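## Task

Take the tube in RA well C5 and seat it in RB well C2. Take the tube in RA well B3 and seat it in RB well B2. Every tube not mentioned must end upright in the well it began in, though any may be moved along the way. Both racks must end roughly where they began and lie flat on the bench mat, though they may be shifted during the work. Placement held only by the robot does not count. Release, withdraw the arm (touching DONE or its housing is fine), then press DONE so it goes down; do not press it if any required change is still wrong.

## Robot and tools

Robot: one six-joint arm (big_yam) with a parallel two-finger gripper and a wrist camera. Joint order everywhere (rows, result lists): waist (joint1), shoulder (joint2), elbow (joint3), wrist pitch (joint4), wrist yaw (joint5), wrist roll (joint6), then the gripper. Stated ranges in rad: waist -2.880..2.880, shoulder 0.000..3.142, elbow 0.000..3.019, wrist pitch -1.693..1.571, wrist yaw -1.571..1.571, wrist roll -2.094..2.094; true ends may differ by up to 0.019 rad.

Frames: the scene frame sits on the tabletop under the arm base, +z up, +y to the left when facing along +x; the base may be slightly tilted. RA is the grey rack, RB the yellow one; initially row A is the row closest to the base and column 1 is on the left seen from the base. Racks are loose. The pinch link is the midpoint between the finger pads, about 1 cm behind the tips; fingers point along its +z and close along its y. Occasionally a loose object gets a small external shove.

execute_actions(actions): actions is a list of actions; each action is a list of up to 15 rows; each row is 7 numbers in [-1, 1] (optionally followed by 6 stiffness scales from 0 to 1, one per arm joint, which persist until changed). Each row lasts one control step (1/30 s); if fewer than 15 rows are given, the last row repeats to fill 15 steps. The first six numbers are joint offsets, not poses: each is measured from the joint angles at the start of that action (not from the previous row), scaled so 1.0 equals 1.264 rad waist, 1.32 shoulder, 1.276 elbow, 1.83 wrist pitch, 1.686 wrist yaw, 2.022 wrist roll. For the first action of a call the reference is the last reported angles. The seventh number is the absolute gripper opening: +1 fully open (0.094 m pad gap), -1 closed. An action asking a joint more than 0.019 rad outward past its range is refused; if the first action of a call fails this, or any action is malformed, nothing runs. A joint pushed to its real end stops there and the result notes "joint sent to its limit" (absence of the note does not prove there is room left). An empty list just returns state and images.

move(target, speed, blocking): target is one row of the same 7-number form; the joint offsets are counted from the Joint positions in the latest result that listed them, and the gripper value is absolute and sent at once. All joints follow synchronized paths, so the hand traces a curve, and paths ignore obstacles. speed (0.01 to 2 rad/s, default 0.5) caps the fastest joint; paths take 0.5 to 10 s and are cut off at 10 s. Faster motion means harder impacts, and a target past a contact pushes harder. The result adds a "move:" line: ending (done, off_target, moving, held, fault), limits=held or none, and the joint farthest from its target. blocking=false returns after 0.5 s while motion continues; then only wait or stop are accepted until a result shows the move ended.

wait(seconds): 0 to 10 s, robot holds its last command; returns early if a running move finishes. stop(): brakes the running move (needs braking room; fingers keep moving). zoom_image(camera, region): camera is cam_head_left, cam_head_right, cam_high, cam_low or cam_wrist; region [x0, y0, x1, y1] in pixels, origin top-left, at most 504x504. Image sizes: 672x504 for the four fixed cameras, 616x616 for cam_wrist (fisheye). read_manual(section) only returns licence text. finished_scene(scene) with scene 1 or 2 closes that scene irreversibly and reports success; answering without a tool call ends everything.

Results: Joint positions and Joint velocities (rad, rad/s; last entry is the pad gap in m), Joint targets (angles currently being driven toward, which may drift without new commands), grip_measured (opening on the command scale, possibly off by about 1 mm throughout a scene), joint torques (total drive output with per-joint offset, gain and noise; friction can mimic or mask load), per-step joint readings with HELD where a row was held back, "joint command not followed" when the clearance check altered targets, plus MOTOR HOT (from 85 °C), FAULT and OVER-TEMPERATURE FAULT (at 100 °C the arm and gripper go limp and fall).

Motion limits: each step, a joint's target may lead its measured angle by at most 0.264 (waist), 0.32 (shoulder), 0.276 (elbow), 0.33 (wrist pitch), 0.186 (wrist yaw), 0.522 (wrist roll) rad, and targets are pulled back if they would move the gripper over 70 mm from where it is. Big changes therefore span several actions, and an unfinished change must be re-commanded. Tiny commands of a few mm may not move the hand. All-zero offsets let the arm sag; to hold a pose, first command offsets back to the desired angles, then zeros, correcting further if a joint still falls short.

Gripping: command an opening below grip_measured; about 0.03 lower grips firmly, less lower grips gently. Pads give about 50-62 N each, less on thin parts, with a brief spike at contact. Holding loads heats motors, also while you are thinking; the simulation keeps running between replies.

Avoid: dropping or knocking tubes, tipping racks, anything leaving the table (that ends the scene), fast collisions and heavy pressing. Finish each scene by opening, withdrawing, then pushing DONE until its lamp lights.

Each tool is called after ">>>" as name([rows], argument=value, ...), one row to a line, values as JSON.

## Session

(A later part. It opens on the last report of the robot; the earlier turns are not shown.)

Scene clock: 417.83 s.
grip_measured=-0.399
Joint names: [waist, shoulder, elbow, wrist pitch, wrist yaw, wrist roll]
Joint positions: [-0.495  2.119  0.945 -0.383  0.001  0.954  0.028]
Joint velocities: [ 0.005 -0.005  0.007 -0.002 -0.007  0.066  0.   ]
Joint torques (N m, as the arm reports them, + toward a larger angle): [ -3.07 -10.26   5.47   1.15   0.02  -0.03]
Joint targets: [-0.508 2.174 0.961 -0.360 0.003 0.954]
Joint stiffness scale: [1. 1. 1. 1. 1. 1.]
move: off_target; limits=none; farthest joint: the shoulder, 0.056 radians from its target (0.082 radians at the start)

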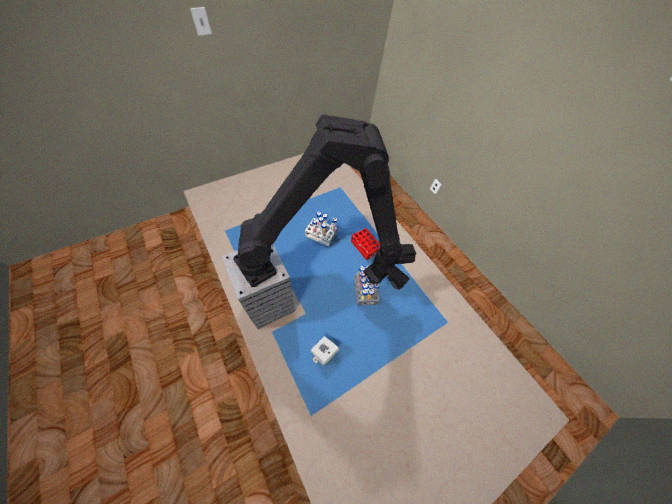

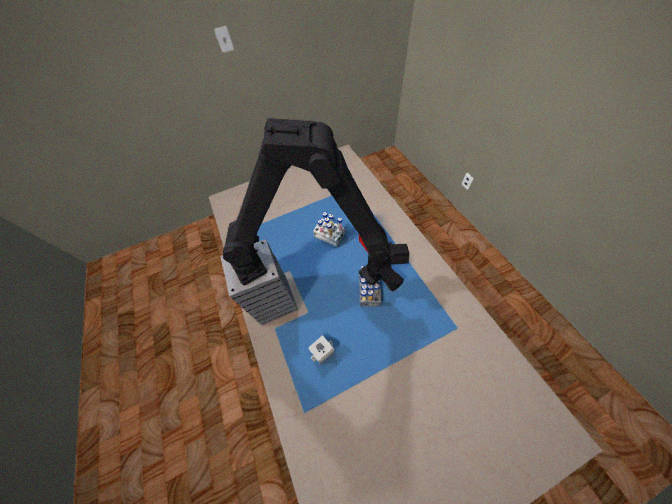

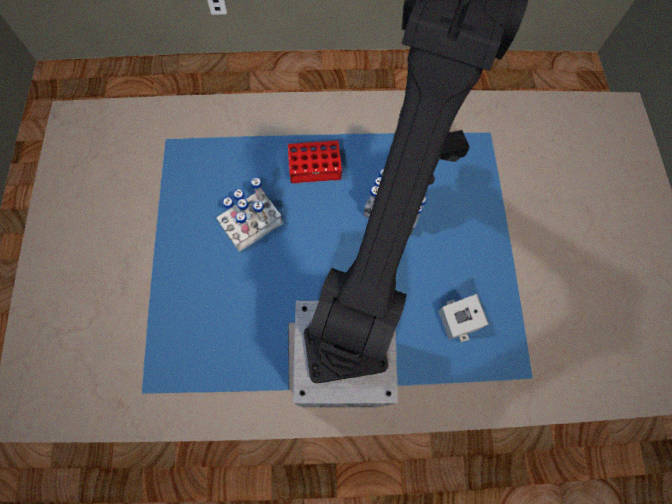

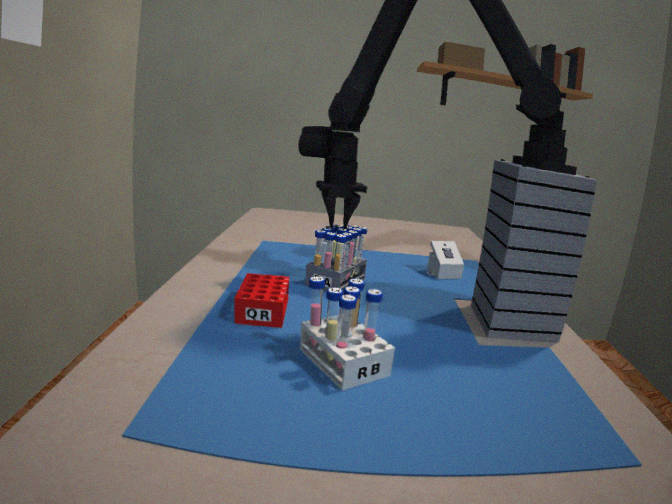

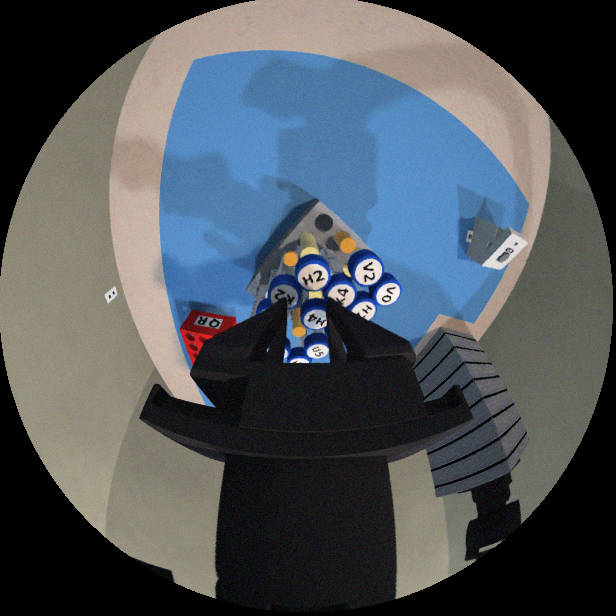

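>>> move(target=[0,-0.075,0,-0.03,0,-0.2,-0.3], speed=0.3)

>>> move(target=[0.07,0.015,-0.066,0.02,0,-0.975,-0.3], speed=1)

Scene clock: 438.57 s.
grip_measured=-0.302
Joint names: [waist, shoulder, elbow, wrist pitch, wrist yaw, wrist roll]
Joint positions: [-0.495  2.035  0.945 -0.424 -0.     0.563  0.033]
Joint velocities: [-0.005  0.005  0.007 -0.002 -0.037 -0.066  0.   ]
Joint torques (N m, as the arm reports them, + toward a larger angle): [ -1.82 -15.04   4.94  -0.08  -0.05  -0.14]
Joint targets: [-0.495 2.020 0.945 -0.439 0.001 0.550]
Joint stiffness scale: [1. 1. 1. 1. 1. 1.]
move: done; limits=none; farthest joint: the shoulder, 0.015 radians from its target (0.099 radians at the start)

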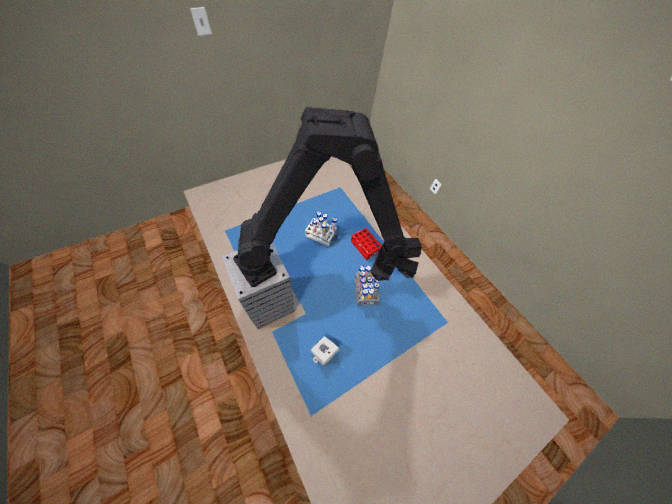

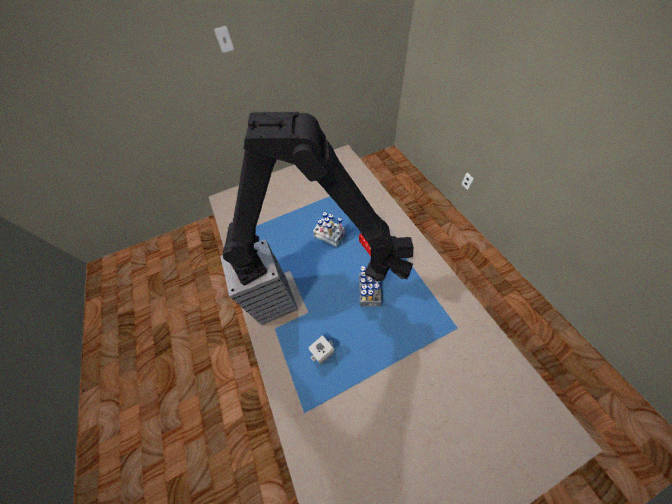

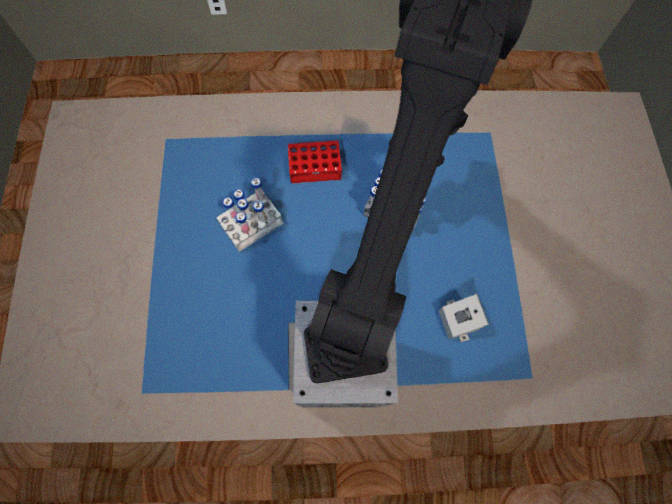

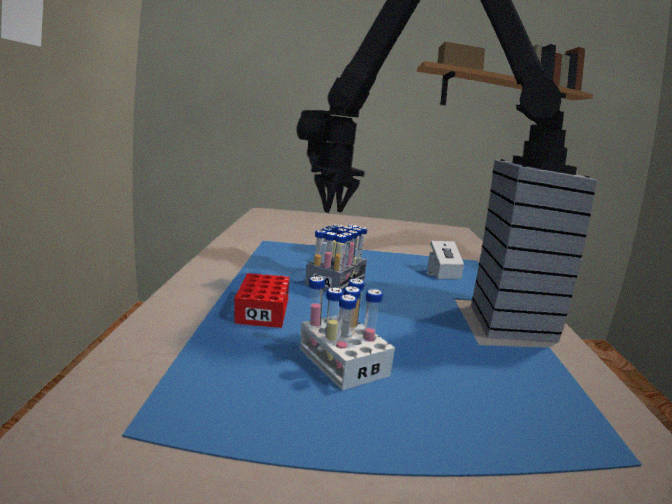

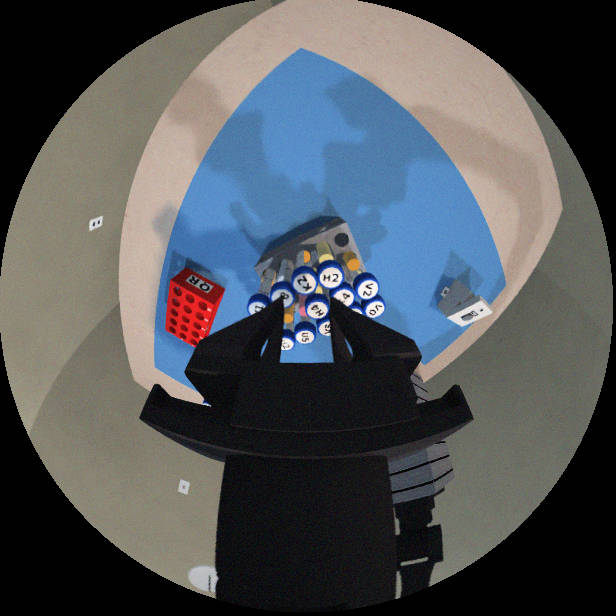

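Scene clock: 441.50 s.
grip_measured=-0.301
Joint names: [waist, shoulder, elbow, wrist pitch, wrist yaw, wrist roll]
Joint positions: [-0.42   2.035  0.865 -0.403 -0.    -1.397  0.033]
Joint velocities: [ 0.005 -0.024  0.002 -0.012  0.081 -0.022 -0.   ]
Joint torques (N m, as the arm reports them, + toward a larger angle): [ -0.89 -12.24   3.67   0.88  -0.22  -0.08]
Joint targets: [-0.407 2.055 0.861 -0.387 -0.000 -1.409]
Joint stiffness scale: [1. 1. 1. 1. 1. 1.]
move: done; limits=none; farthest joint: the shoulder, 0.020 radians from its target (0.020 radians at the start)

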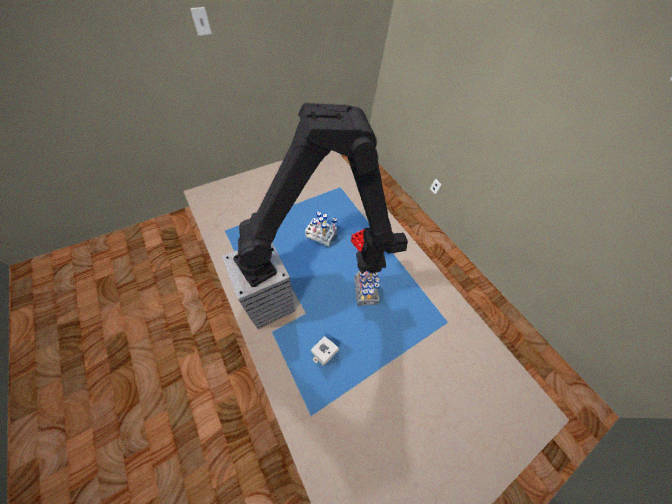

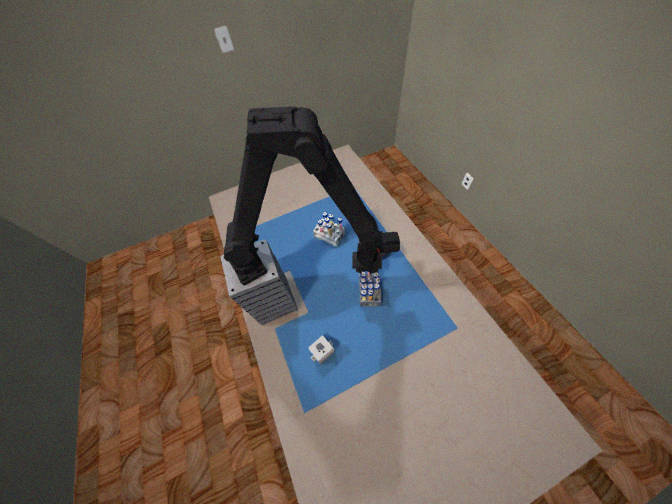

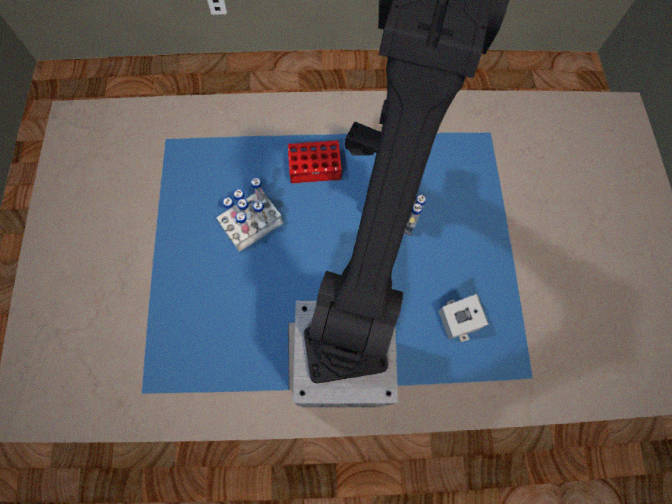

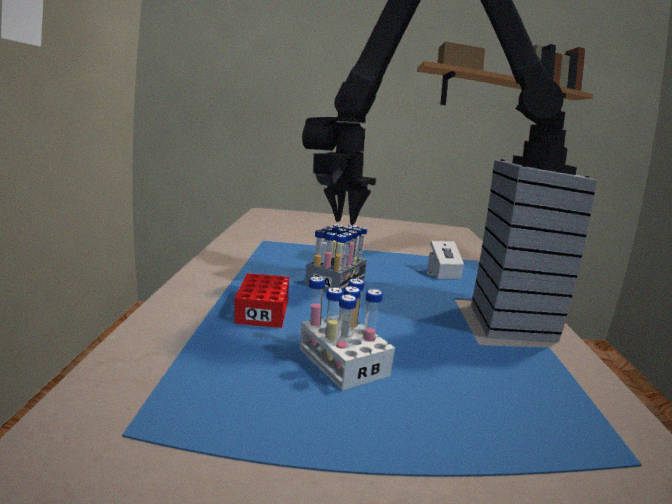

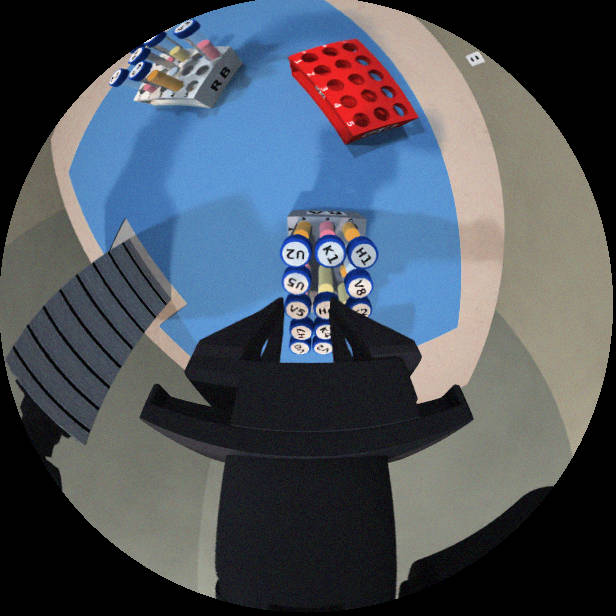

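>>> move(target=[0.04,-0.005,-0.022,0.02,0,0,-0.3], speed=0.1)

>>> move(target=[0,0.035,0.012,0.02,0,0,-0.3], speed=0.05)

Scene clock: 454.10 s.
grip_measured=-0.301
Joint names: [waist, shoulder, elbow, wrist pitch, wrist yaw, wrist roll]
Joint positions: [-0.38   2.035  0.841 -0.382 -0.    -1.397  0.033]
Joint velocities: [ 0.005  0.005  0.007 -0.007 -0.037 -0.051 -0.001]
Joint torques (N m, as the arm reports them, + toward a larger angle): [ -1.12 -14.19   3.58   0.77  -0.2    0.02]
Joint targets: [-0.370 2.028 0.837 -0.366 -0.000 -1.396]
Joint stiffness scale: [1. 1. 1. 1. 1. 1.]
move: done; limits=none; farthest joint: the wrist pitch, 0.016 radians from its target (0.036 radians at the start)

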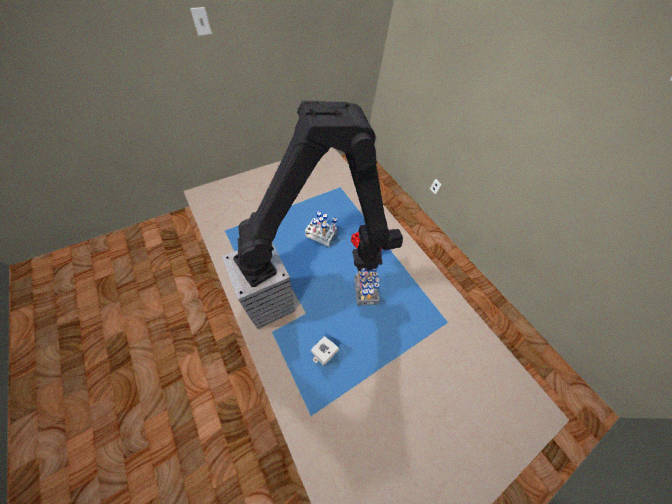

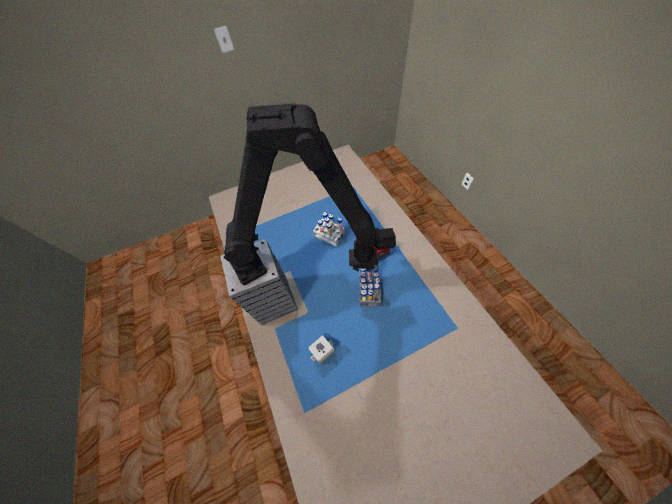

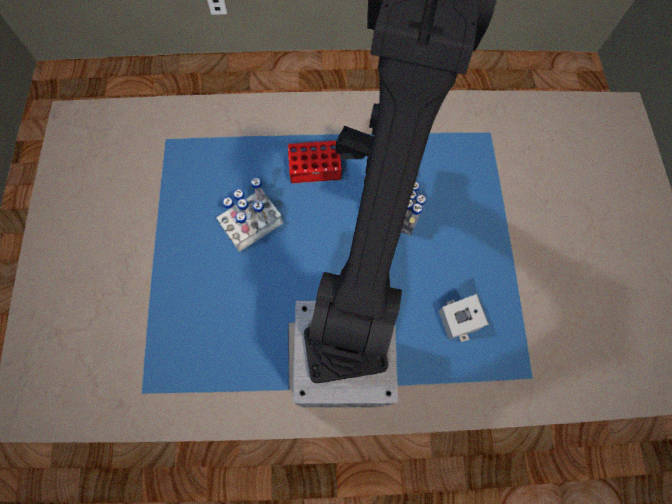

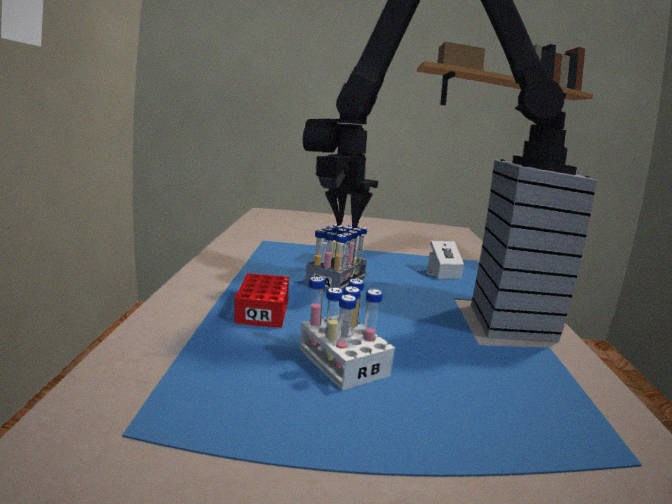

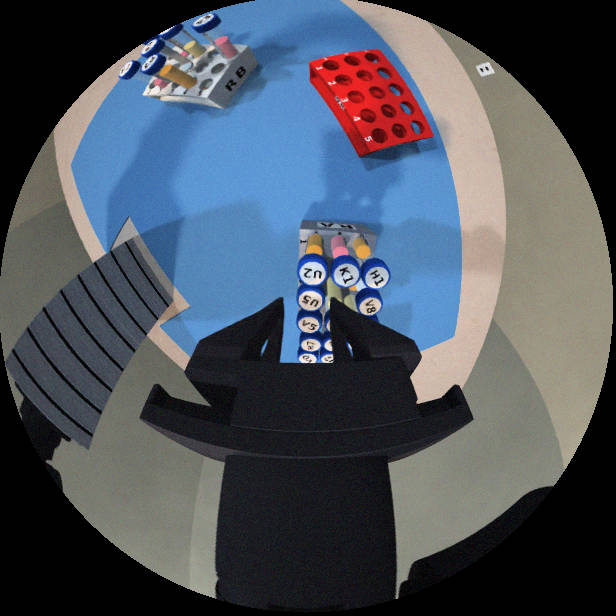

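Scene clock: 455.33 s.
grip_measured=-0.301
Joint names: [waist, shoulder, elbow, wrist pitch, wrist yaw, wrist roll]
Joint positions: [-0.38   2.063  0.841 -0.361 -0.    -1.397  0.033]
Joint velocities: [-0.015 -0.005 -0.002  0.002 -0.037 -0.007  0.001]
Joint torques (N m, as the arm reports them, + toward a larger angle): [ -2.21 -12.53   4.76   1.02  -0.22  -0.01]
Joint targets: [-0.380 2.081 0.857 -0.346 -0.000 -1.397]
Joint stiffness scale: [1. 1. 1. 1. 1. 1.]
move: done; limits=none; farthest joint: the shoulder, 0.018 radians from its target (0.046 radians at the start)

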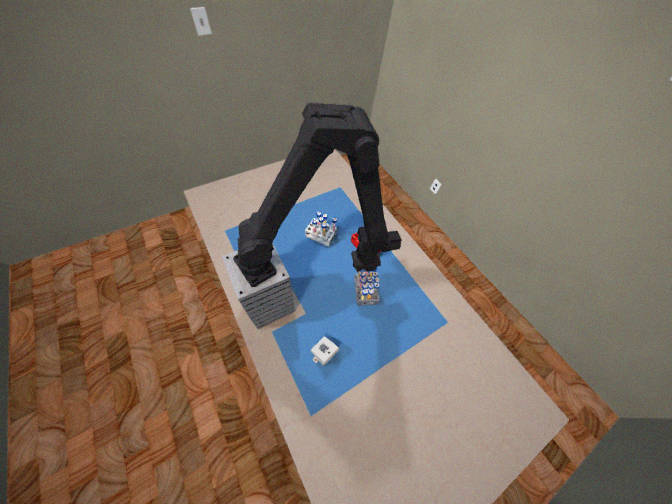

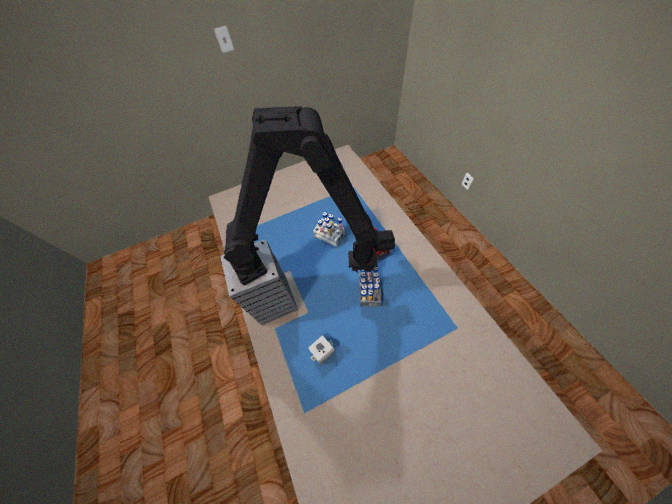

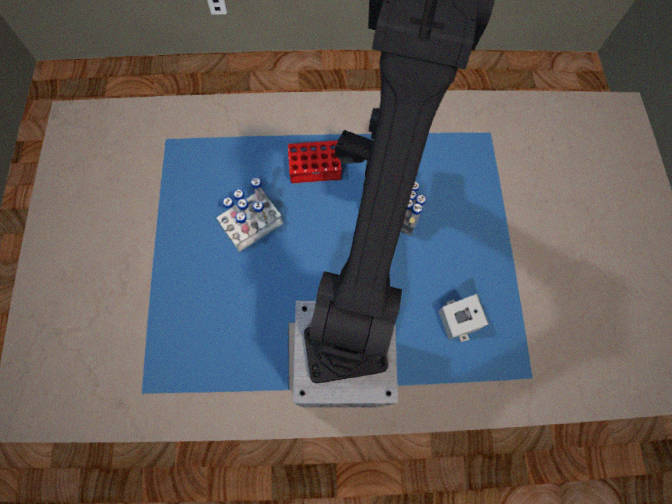

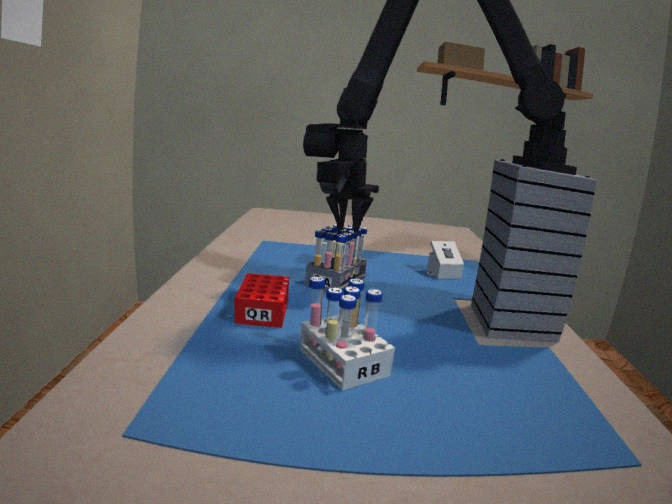

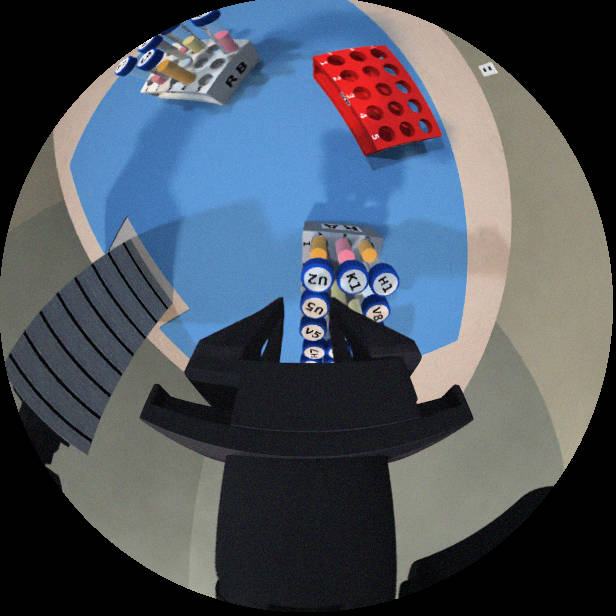

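>>> move(target=[0,0.055,0.026,0.033,0,0,-0.3], speed=0.04)

Scene clock: 463.97 s.
grip_measured=-0.301
Joint names: [waist, shoulder, elbow, wrist pitch, wrist yaw, wrist roll]
Joint positions: [-0.38   2.091  0.853 -0.325 -0.    -1.397  0.033]
Joint velocities: [ 0.005 -0.005  0.012 -0.007  0.022  0.051 -0.   ]
Joint torques (N m, as the arm reports them, + toward a larger angle): [ -2.19 -11.11   5.13   1.26  -0.25  -0.01]
Joint targets: [-0.380 2.135 0.875 -0.301 -0.000 -1.397]
Joint stiffness scale: [1. 1. 1. 1. 1. 1.]
move: off_target; limits=none; farthest joint: the shoulder, 0.044 radians from its target (0.073 radians at the start)

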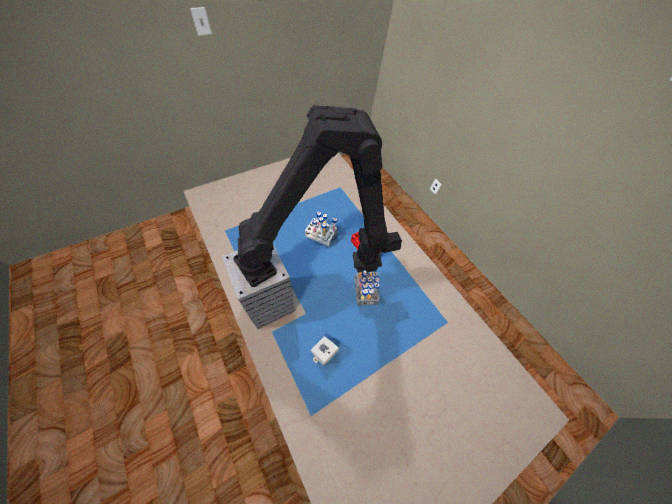

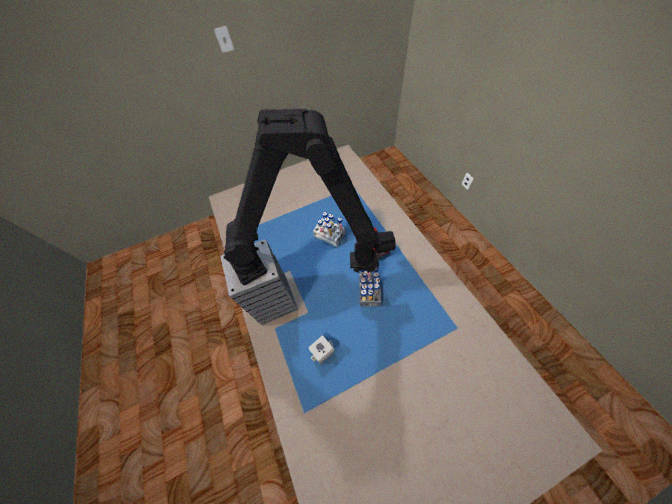

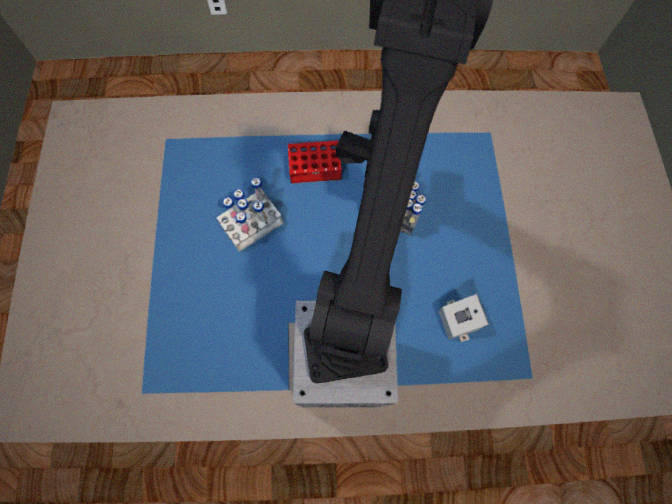

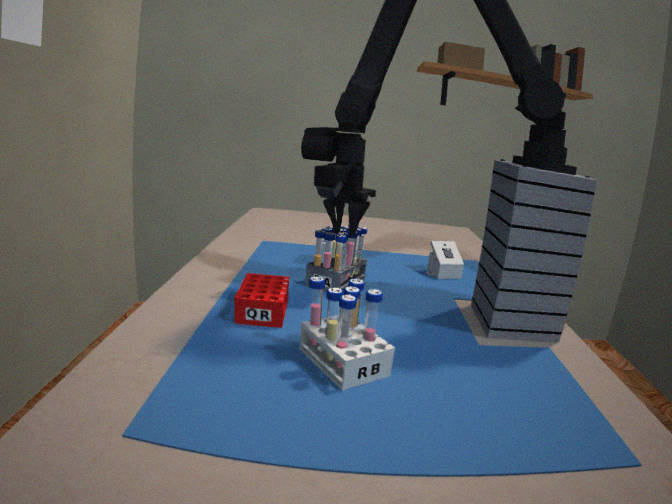

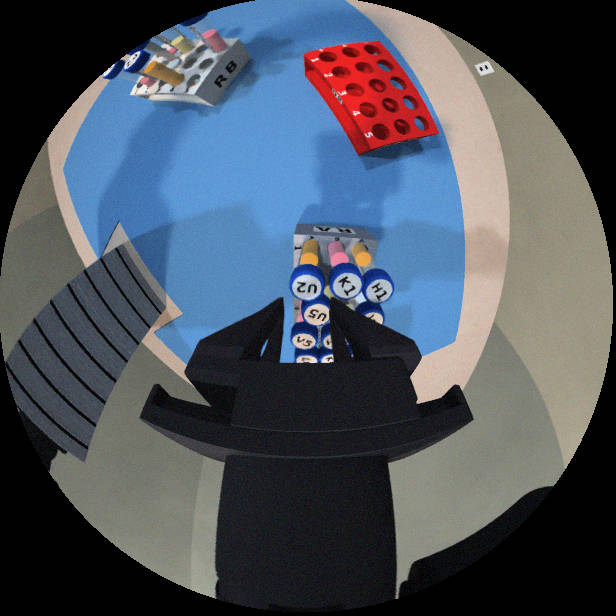

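>>> move(target=[0,-0.025,0.012,0,0,0,-0.35], speed=0.05)

>>> move(target=[0,0.055,0.012,0.015,0,0,-0.35], speed=0.04)

Scene clock: 469.47 s.
grip_measured=-0.348
Joint names: [waist, shoulder, elbow, wrist pitch, wrist yaw, wrist roll]
Joint positions: [-0.38   2.073  0.853 -0.325 -0.    -1.397  0.031]
Joint velocities: [-0.005 -0.015  0.002 -0.002 -0.051 -0.051 -0.001]
Joint torques (N m, as the arm reports them, + toward a larger angle): [ -2.45 -14.52   4.89   0.5   -0.21  -0.01]
Joint targets: [-0.380 2.059 0.868 -0.325 -0.000 -1.397]
Joint stiffness scale: [1. 1. 1. 1. 1. 1.]
move: done; limits=none; farthest joint: the shoulder, 0.015 radians from its target (0.033 radians at the start)

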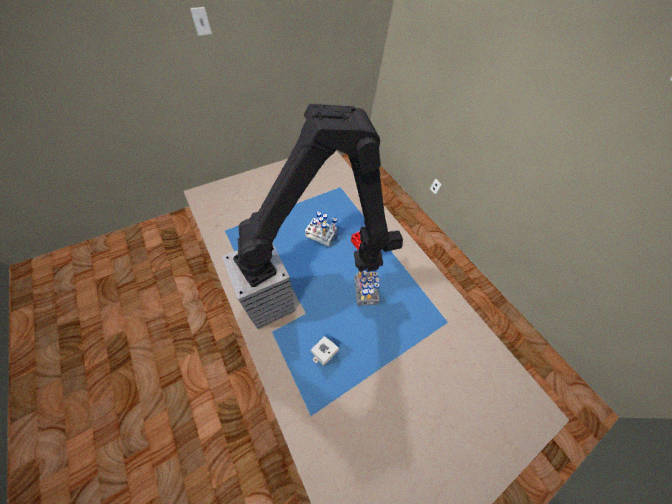

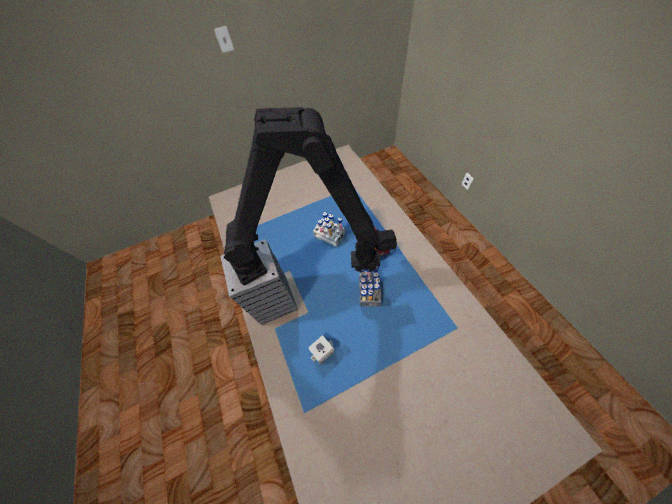

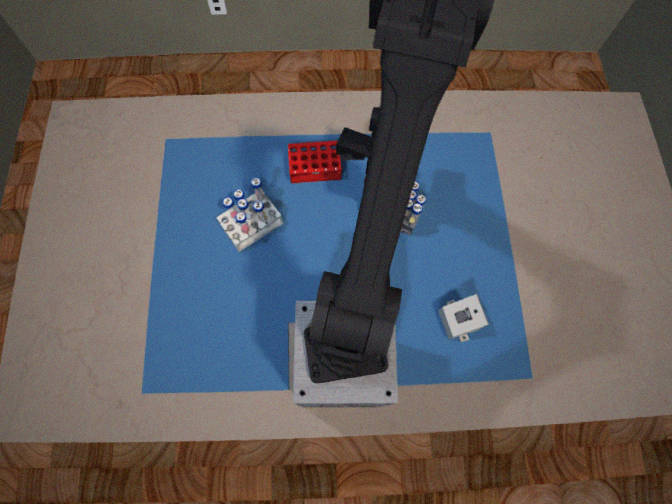

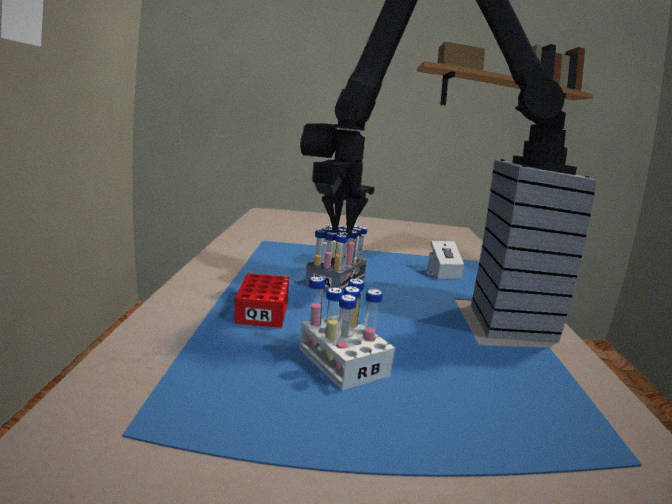

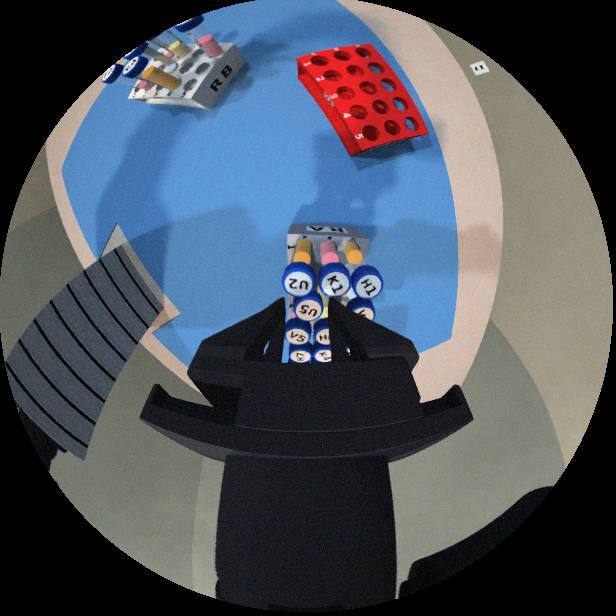

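Scene clock: 471.57 s.
grip_measured=-0.349
Joint names: [waist, shoulder, elbow, wrist pitch, wrist yaw, wrist roll]
Joint positions: [-0.38   2.092  0.858 -0.314  0.    -1.397  0.031]
Joint velocities: [-0.005 -0.005 -0.002  0.007  0.037  0.11   0.001]
Joint torques (N m, as the arm reports them, + toward a larger angle): [-2.57 -9.53  4.49  1.02 -0.25  0.01]
Joint targets: [-0.380 2.146 0.868 -0.298 -0.000 -1.397]
Joint stiffness scale: [1. 1. 1. 1. 1. 1.]
move: off_target; limits=none; farthest joint: the shoulder, 0.053 radians from its target (0.073 radians at the start)

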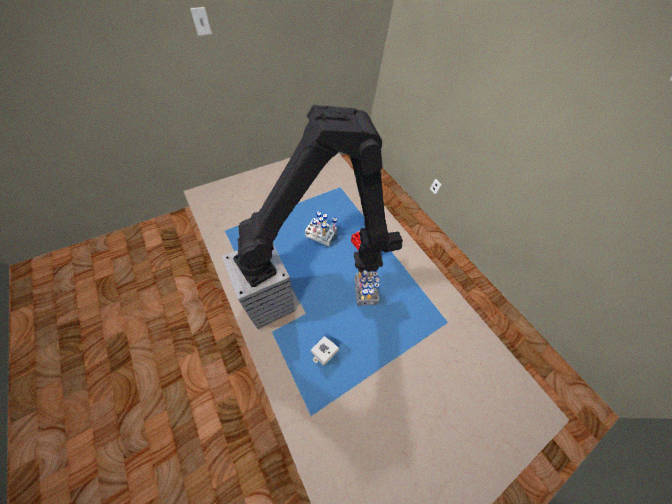

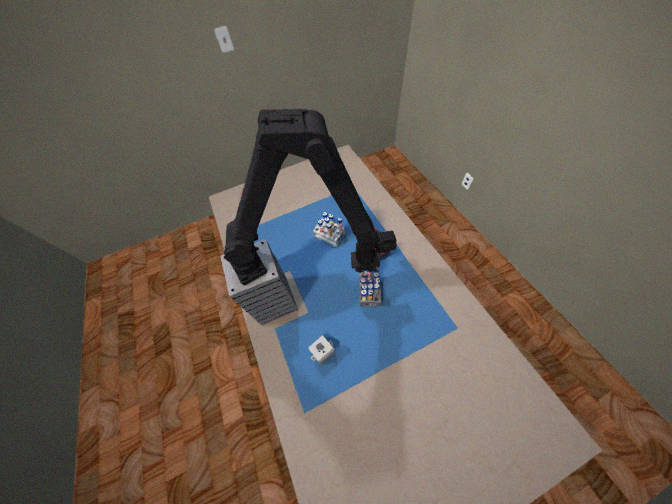

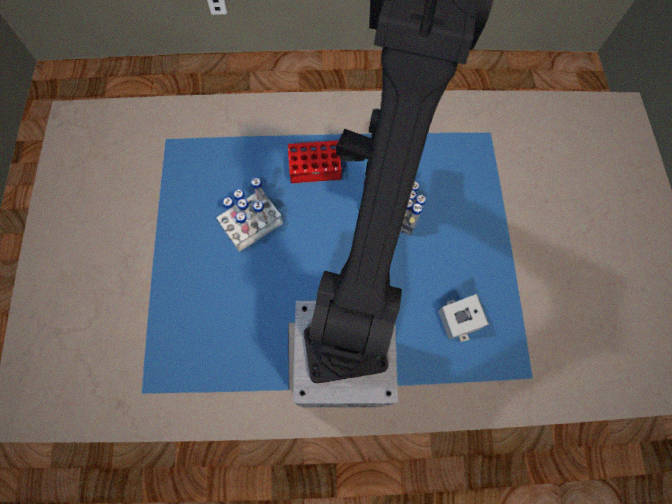

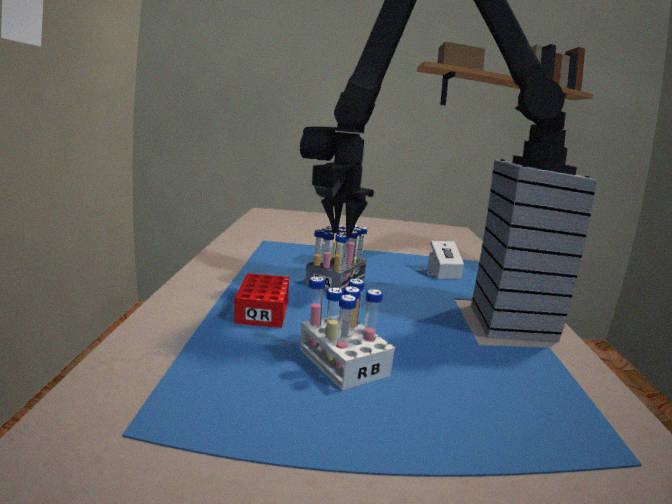

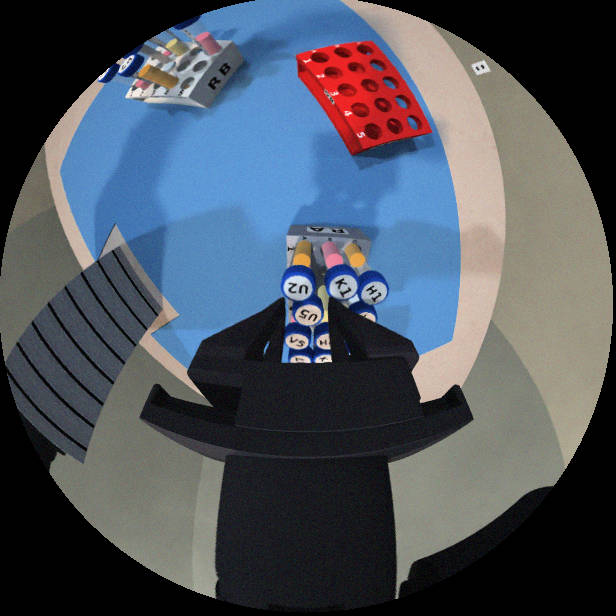

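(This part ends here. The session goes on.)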